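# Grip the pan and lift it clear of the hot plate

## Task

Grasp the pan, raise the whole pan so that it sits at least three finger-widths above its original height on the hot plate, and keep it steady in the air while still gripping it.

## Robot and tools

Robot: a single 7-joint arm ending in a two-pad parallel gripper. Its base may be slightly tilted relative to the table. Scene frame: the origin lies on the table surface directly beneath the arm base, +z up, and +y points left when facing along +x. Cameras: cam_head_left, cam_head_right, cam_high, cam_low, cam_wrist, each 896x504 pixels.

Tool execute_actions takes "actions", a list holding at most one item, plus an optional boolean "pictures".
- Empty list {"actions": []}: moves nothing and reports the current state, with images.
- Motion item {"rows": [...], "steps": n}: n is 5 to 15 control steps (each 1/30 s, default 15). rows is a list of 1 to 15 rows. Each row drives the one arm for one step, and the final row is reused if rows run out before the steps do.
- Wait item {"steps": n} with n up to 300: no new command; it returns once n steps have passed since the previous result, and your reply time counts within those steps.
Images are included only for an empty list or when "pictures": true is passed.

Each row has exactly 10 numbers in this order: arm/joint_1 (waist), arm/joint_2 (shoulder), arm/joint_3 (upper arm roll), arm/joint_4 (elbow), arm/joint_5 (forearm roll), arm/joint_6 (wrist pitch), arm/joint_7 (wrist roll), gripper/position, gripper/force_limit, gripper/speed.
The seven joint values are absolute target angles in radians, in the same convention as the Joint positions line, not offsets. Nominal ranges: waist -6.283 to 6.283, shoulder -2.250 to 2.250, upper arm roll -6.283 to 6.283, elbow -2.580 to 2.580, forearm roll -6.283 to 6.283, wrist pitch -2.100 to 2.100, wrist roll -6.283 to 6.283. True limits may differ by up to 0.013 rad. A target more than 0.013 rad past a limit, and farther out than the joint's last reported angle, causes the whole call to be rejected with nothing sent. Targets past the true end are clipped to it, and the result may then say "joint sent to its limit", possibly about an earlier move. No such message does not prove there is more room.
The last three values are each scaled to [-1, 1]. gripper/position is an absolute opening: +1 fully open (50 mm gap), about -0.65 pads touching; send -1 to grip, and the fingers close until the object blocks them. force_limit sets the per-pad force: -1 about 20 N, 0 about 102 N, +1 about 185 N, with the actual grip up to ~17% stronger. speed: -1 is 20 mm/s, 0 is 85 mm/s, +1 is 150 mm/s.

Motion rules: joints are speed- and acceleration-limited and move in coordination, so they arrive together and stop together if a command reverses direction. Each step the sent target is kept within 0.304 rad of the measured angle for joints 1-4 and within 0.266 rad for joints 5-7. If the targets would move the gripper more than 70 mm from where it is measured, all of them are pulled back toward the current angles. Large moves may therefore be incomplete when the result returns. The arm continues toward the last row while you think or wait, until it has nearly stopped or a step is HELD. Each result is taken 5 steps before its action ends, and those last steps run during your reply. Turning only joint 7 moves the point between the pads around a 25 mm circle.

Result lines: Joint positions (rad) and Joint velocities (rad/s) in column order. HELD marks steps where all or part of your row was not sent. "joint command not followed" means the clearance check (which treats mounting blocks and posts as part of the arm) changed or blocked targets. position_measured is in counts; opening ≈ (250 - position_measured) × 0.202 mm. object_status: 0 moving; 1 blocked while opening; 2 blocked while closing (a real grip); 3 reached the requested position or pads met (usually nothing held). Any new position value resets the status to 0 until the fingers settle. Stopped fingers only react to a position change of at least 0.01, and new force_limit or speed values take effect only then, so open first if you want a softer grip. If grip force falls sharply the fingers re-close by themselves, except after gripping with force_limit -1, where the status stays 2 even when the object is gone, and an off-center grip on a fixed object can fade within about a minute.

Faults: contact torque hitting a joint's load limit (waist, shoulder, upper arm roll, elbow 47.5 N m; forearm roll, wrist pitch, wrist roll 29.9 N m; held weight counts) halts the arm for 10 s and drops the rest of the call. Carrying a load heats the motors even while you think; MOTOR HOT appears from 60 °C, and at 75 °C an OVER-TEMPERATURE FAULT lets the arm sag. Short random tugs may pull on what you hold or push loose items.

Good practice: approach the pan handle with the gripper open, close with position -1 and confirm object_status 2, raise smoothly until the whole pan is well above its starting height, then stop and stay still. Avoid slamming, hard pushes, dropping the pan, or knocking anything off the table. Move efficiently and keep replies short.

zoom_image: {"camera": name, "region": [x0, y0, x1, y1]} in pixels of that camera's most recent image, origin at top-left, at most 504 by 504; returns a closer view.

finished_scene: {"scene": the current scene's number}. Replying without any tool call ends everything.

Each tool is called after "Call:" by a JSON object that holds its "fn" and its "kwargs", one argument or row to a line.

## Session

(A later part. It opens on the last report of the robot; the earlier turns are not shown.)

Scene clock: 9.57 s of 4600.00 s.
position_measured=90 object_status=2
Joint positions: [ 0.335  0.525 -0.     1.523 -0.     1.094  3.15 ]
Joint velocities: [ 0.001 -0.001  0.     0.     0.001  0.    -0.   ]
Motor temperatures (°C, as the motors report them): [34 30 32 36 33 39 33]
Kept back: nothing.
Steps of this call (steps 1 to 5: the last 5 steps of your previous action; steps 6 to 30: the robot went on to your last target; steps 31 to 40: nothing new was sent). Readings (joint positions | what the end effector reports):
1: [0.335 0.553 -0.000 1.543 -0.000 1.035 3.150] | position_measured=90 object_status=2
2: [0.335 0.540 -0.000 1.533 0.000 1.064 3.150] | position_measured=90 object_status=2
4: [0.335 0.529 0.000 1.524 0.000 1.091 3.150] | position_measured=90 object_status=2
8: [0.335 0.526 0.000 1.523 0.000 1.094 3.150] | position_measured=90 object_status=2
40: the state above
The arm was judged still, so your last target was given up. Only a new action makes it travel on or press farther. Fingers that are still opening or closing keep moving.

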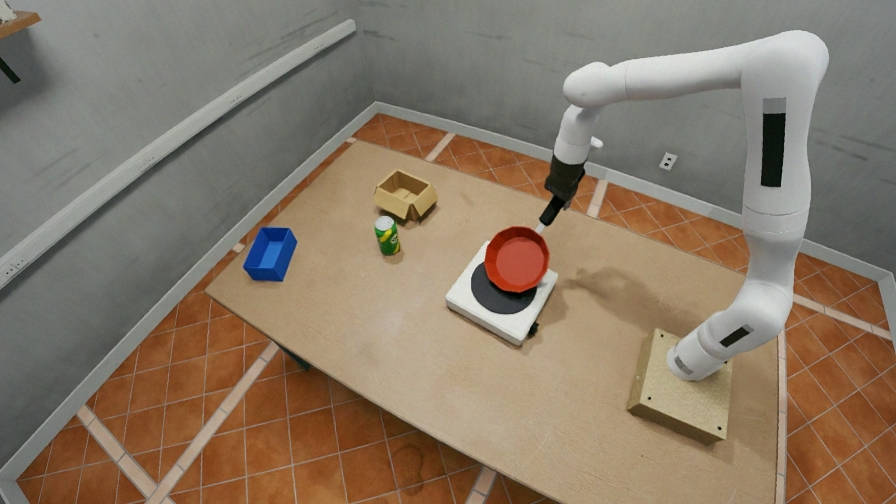

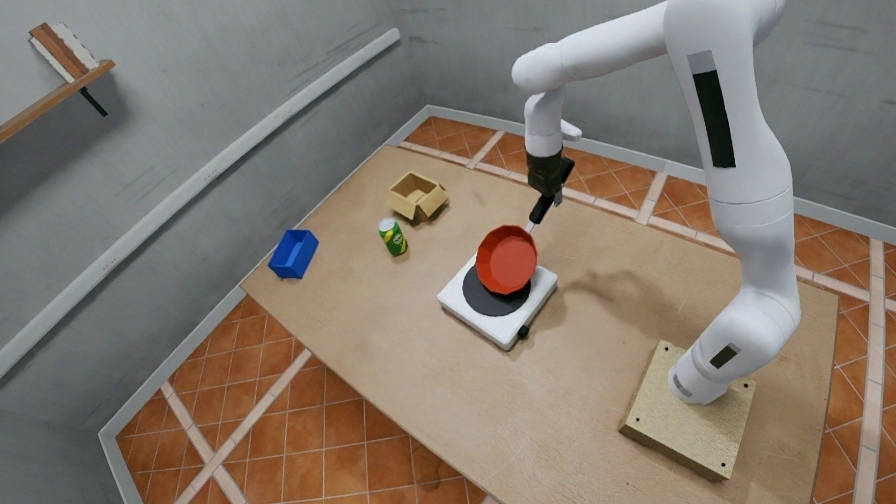

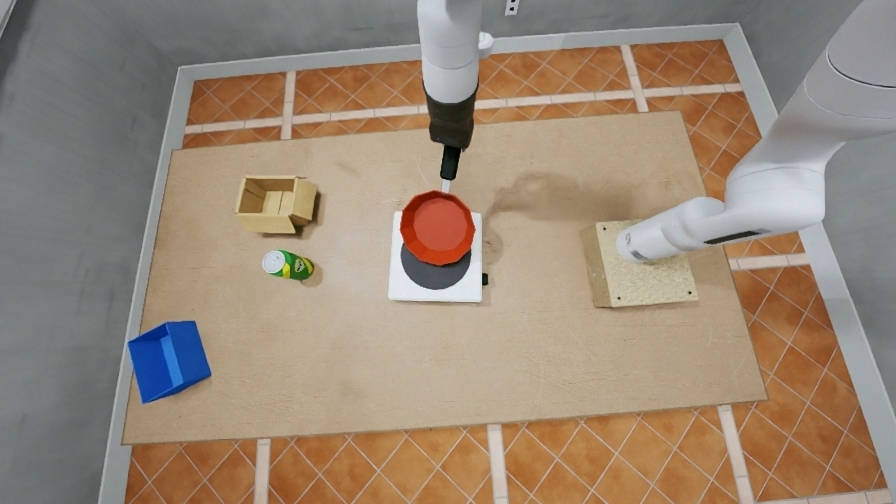

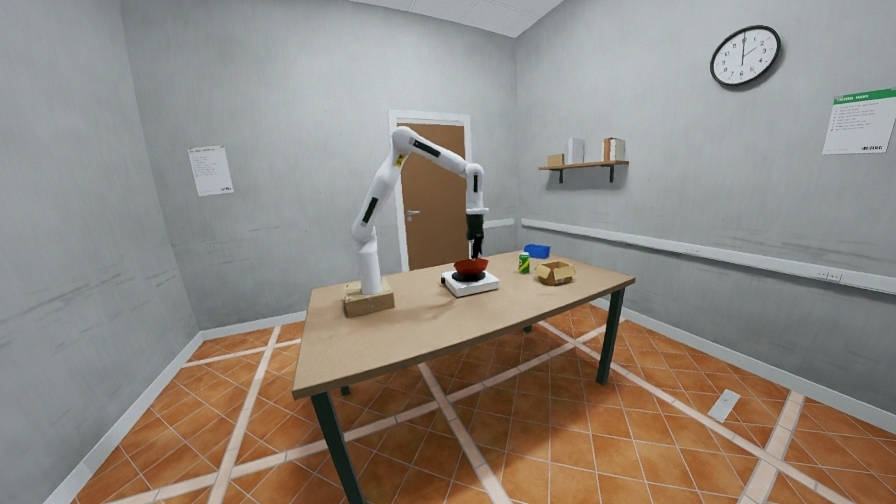

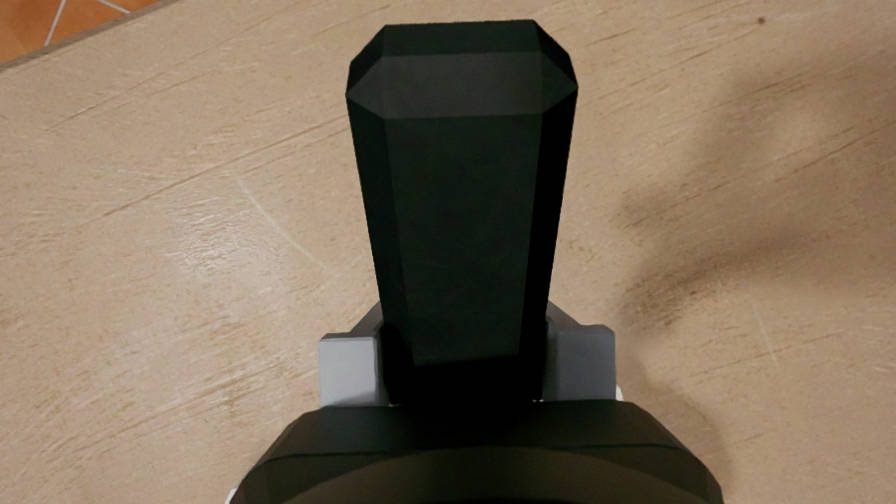

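Call:
{"fn": "execute_actions", "kwargs": {
  "actions": [
    {"rows": [[0.335,0.34,0,1.0604,0,1.741,3.15,-1,1,0]], "steps": 15}
  ]
}}

Call:
{"fn": "execute_actions", "kwargs": {
  "actions": [
    {"steps": 60}
  ],
  "pictures": true
}}

Scene clock: 10.13 s of 4600.00 s.
position_measured=90 object_status=2
Joint positions: [0.335 0.433 0.    1.337 0.001 1.257 3.15 ]
Joint velocities: [ 0.004 -0.287  0.004 -0.825  0.002  0.72  -0.001]
Motor temperatures (°C, as the motors report them): [34 30 32 36 33 39 33]
Steps of this call (steps 1 to 7: nothing new was sent; steps 8 to 17: the first 10 steps of this action). Readings (joint positions | what the end effector reports):
8: [0.335 0.524 -0.000 1.522 -0.000 1.095 3.150] | position_measured=90 object_status=2
9: [0.335 0.521 -0.000 1.517 -0.000 1.100 3.150] | position_measured=90 object_status=2
11: [0.335 0.505 -0.001 1.491 -0.000 1.124 3.150] | position_measured=90 object_status=2
15: [0.335 0.454 0.000 1.391 0.000 1.210 3.150] | position_measured=90 object_status=2
17: the state above

Scene clock: 12.13 s of 4600.00 s.
position_measured=90 object_status=2
Joint positions: [0.335 0.34  0.    1.06  0.    1.741 3.15 ]
Joint velocities: [-0.     0.001 -0.    -0.    -0.     0.     0.001]
Motor temperatures (°C, as the motors report them): [34 30 32 36 33 39 33]
Kept back: nothing.
Steps of this call (steps 1 to 5: the last 5 steps of your previous action; steps 6 to 30: the robot went on to your last target; steps 31 to 60: nothing new was sent). Readings (joint positions | what the end effector reports):
1: [0.335 0.424 0.000 1.309 0.001 1.282 3.150] | position_measured=90 object_status=2
2: [0.335 0.414 0.000 1.281 0.000 1.308 3.150] | position_measured=90 object_status=2
4: [0.335 0.395 -0.000 1.223 -0.000 1.370 3.150] | position_measured=90 object_status=2
8: [0.335 0.363 0.000 1.129 -0.000 1.529 3.150] | position_measured=90 object_status=2
60: the state above
The arm was judged still, so your last target was given up. Only a new action makes it travel on or press farther. Fingers that are still opening or closing keep moving.

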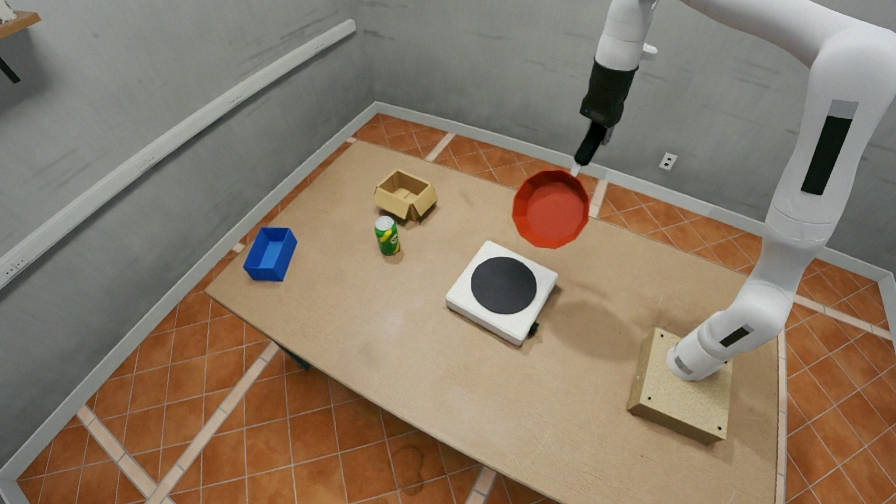

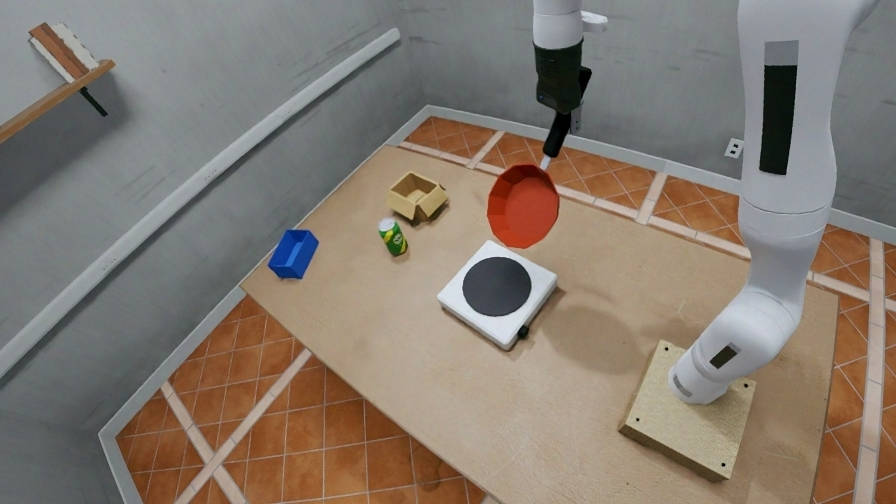

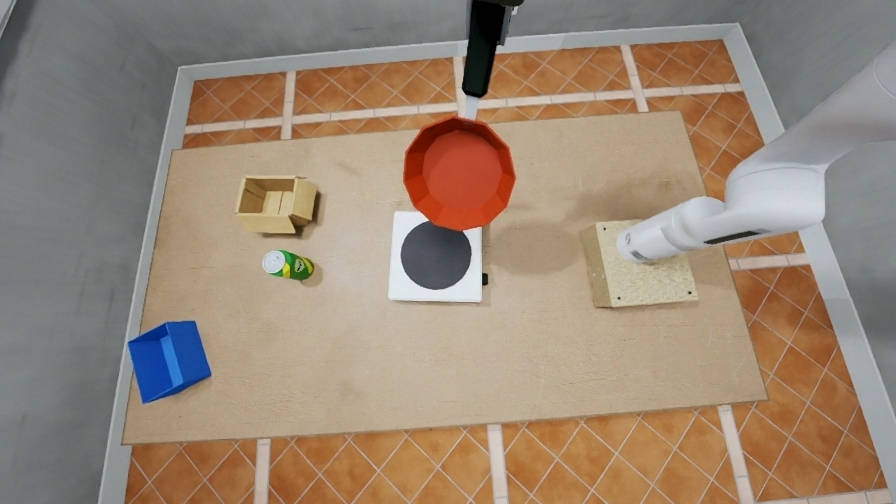

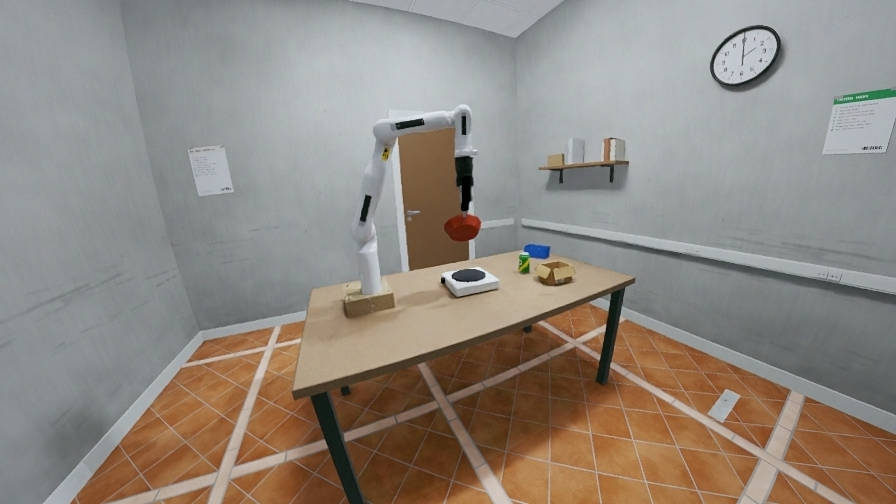

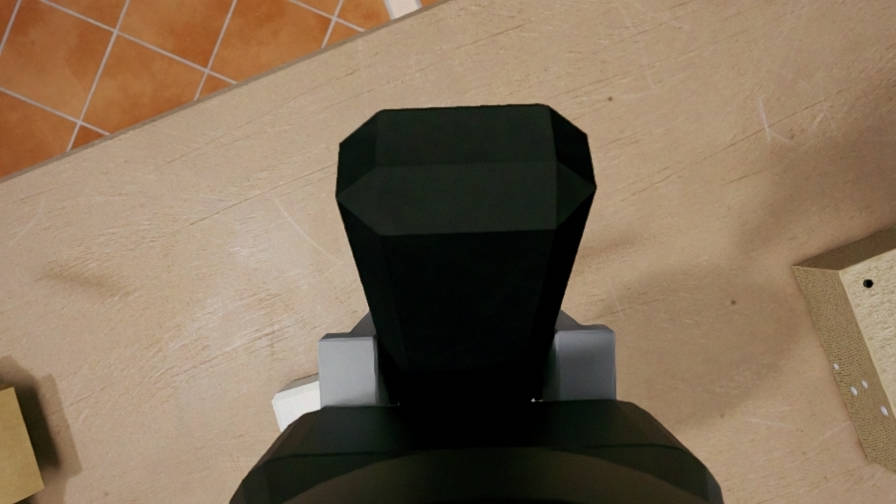

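Call:
{"fn": "finished_scene", "kwargs": {
  "scene": 1
}}

The scene is finished: the task was done.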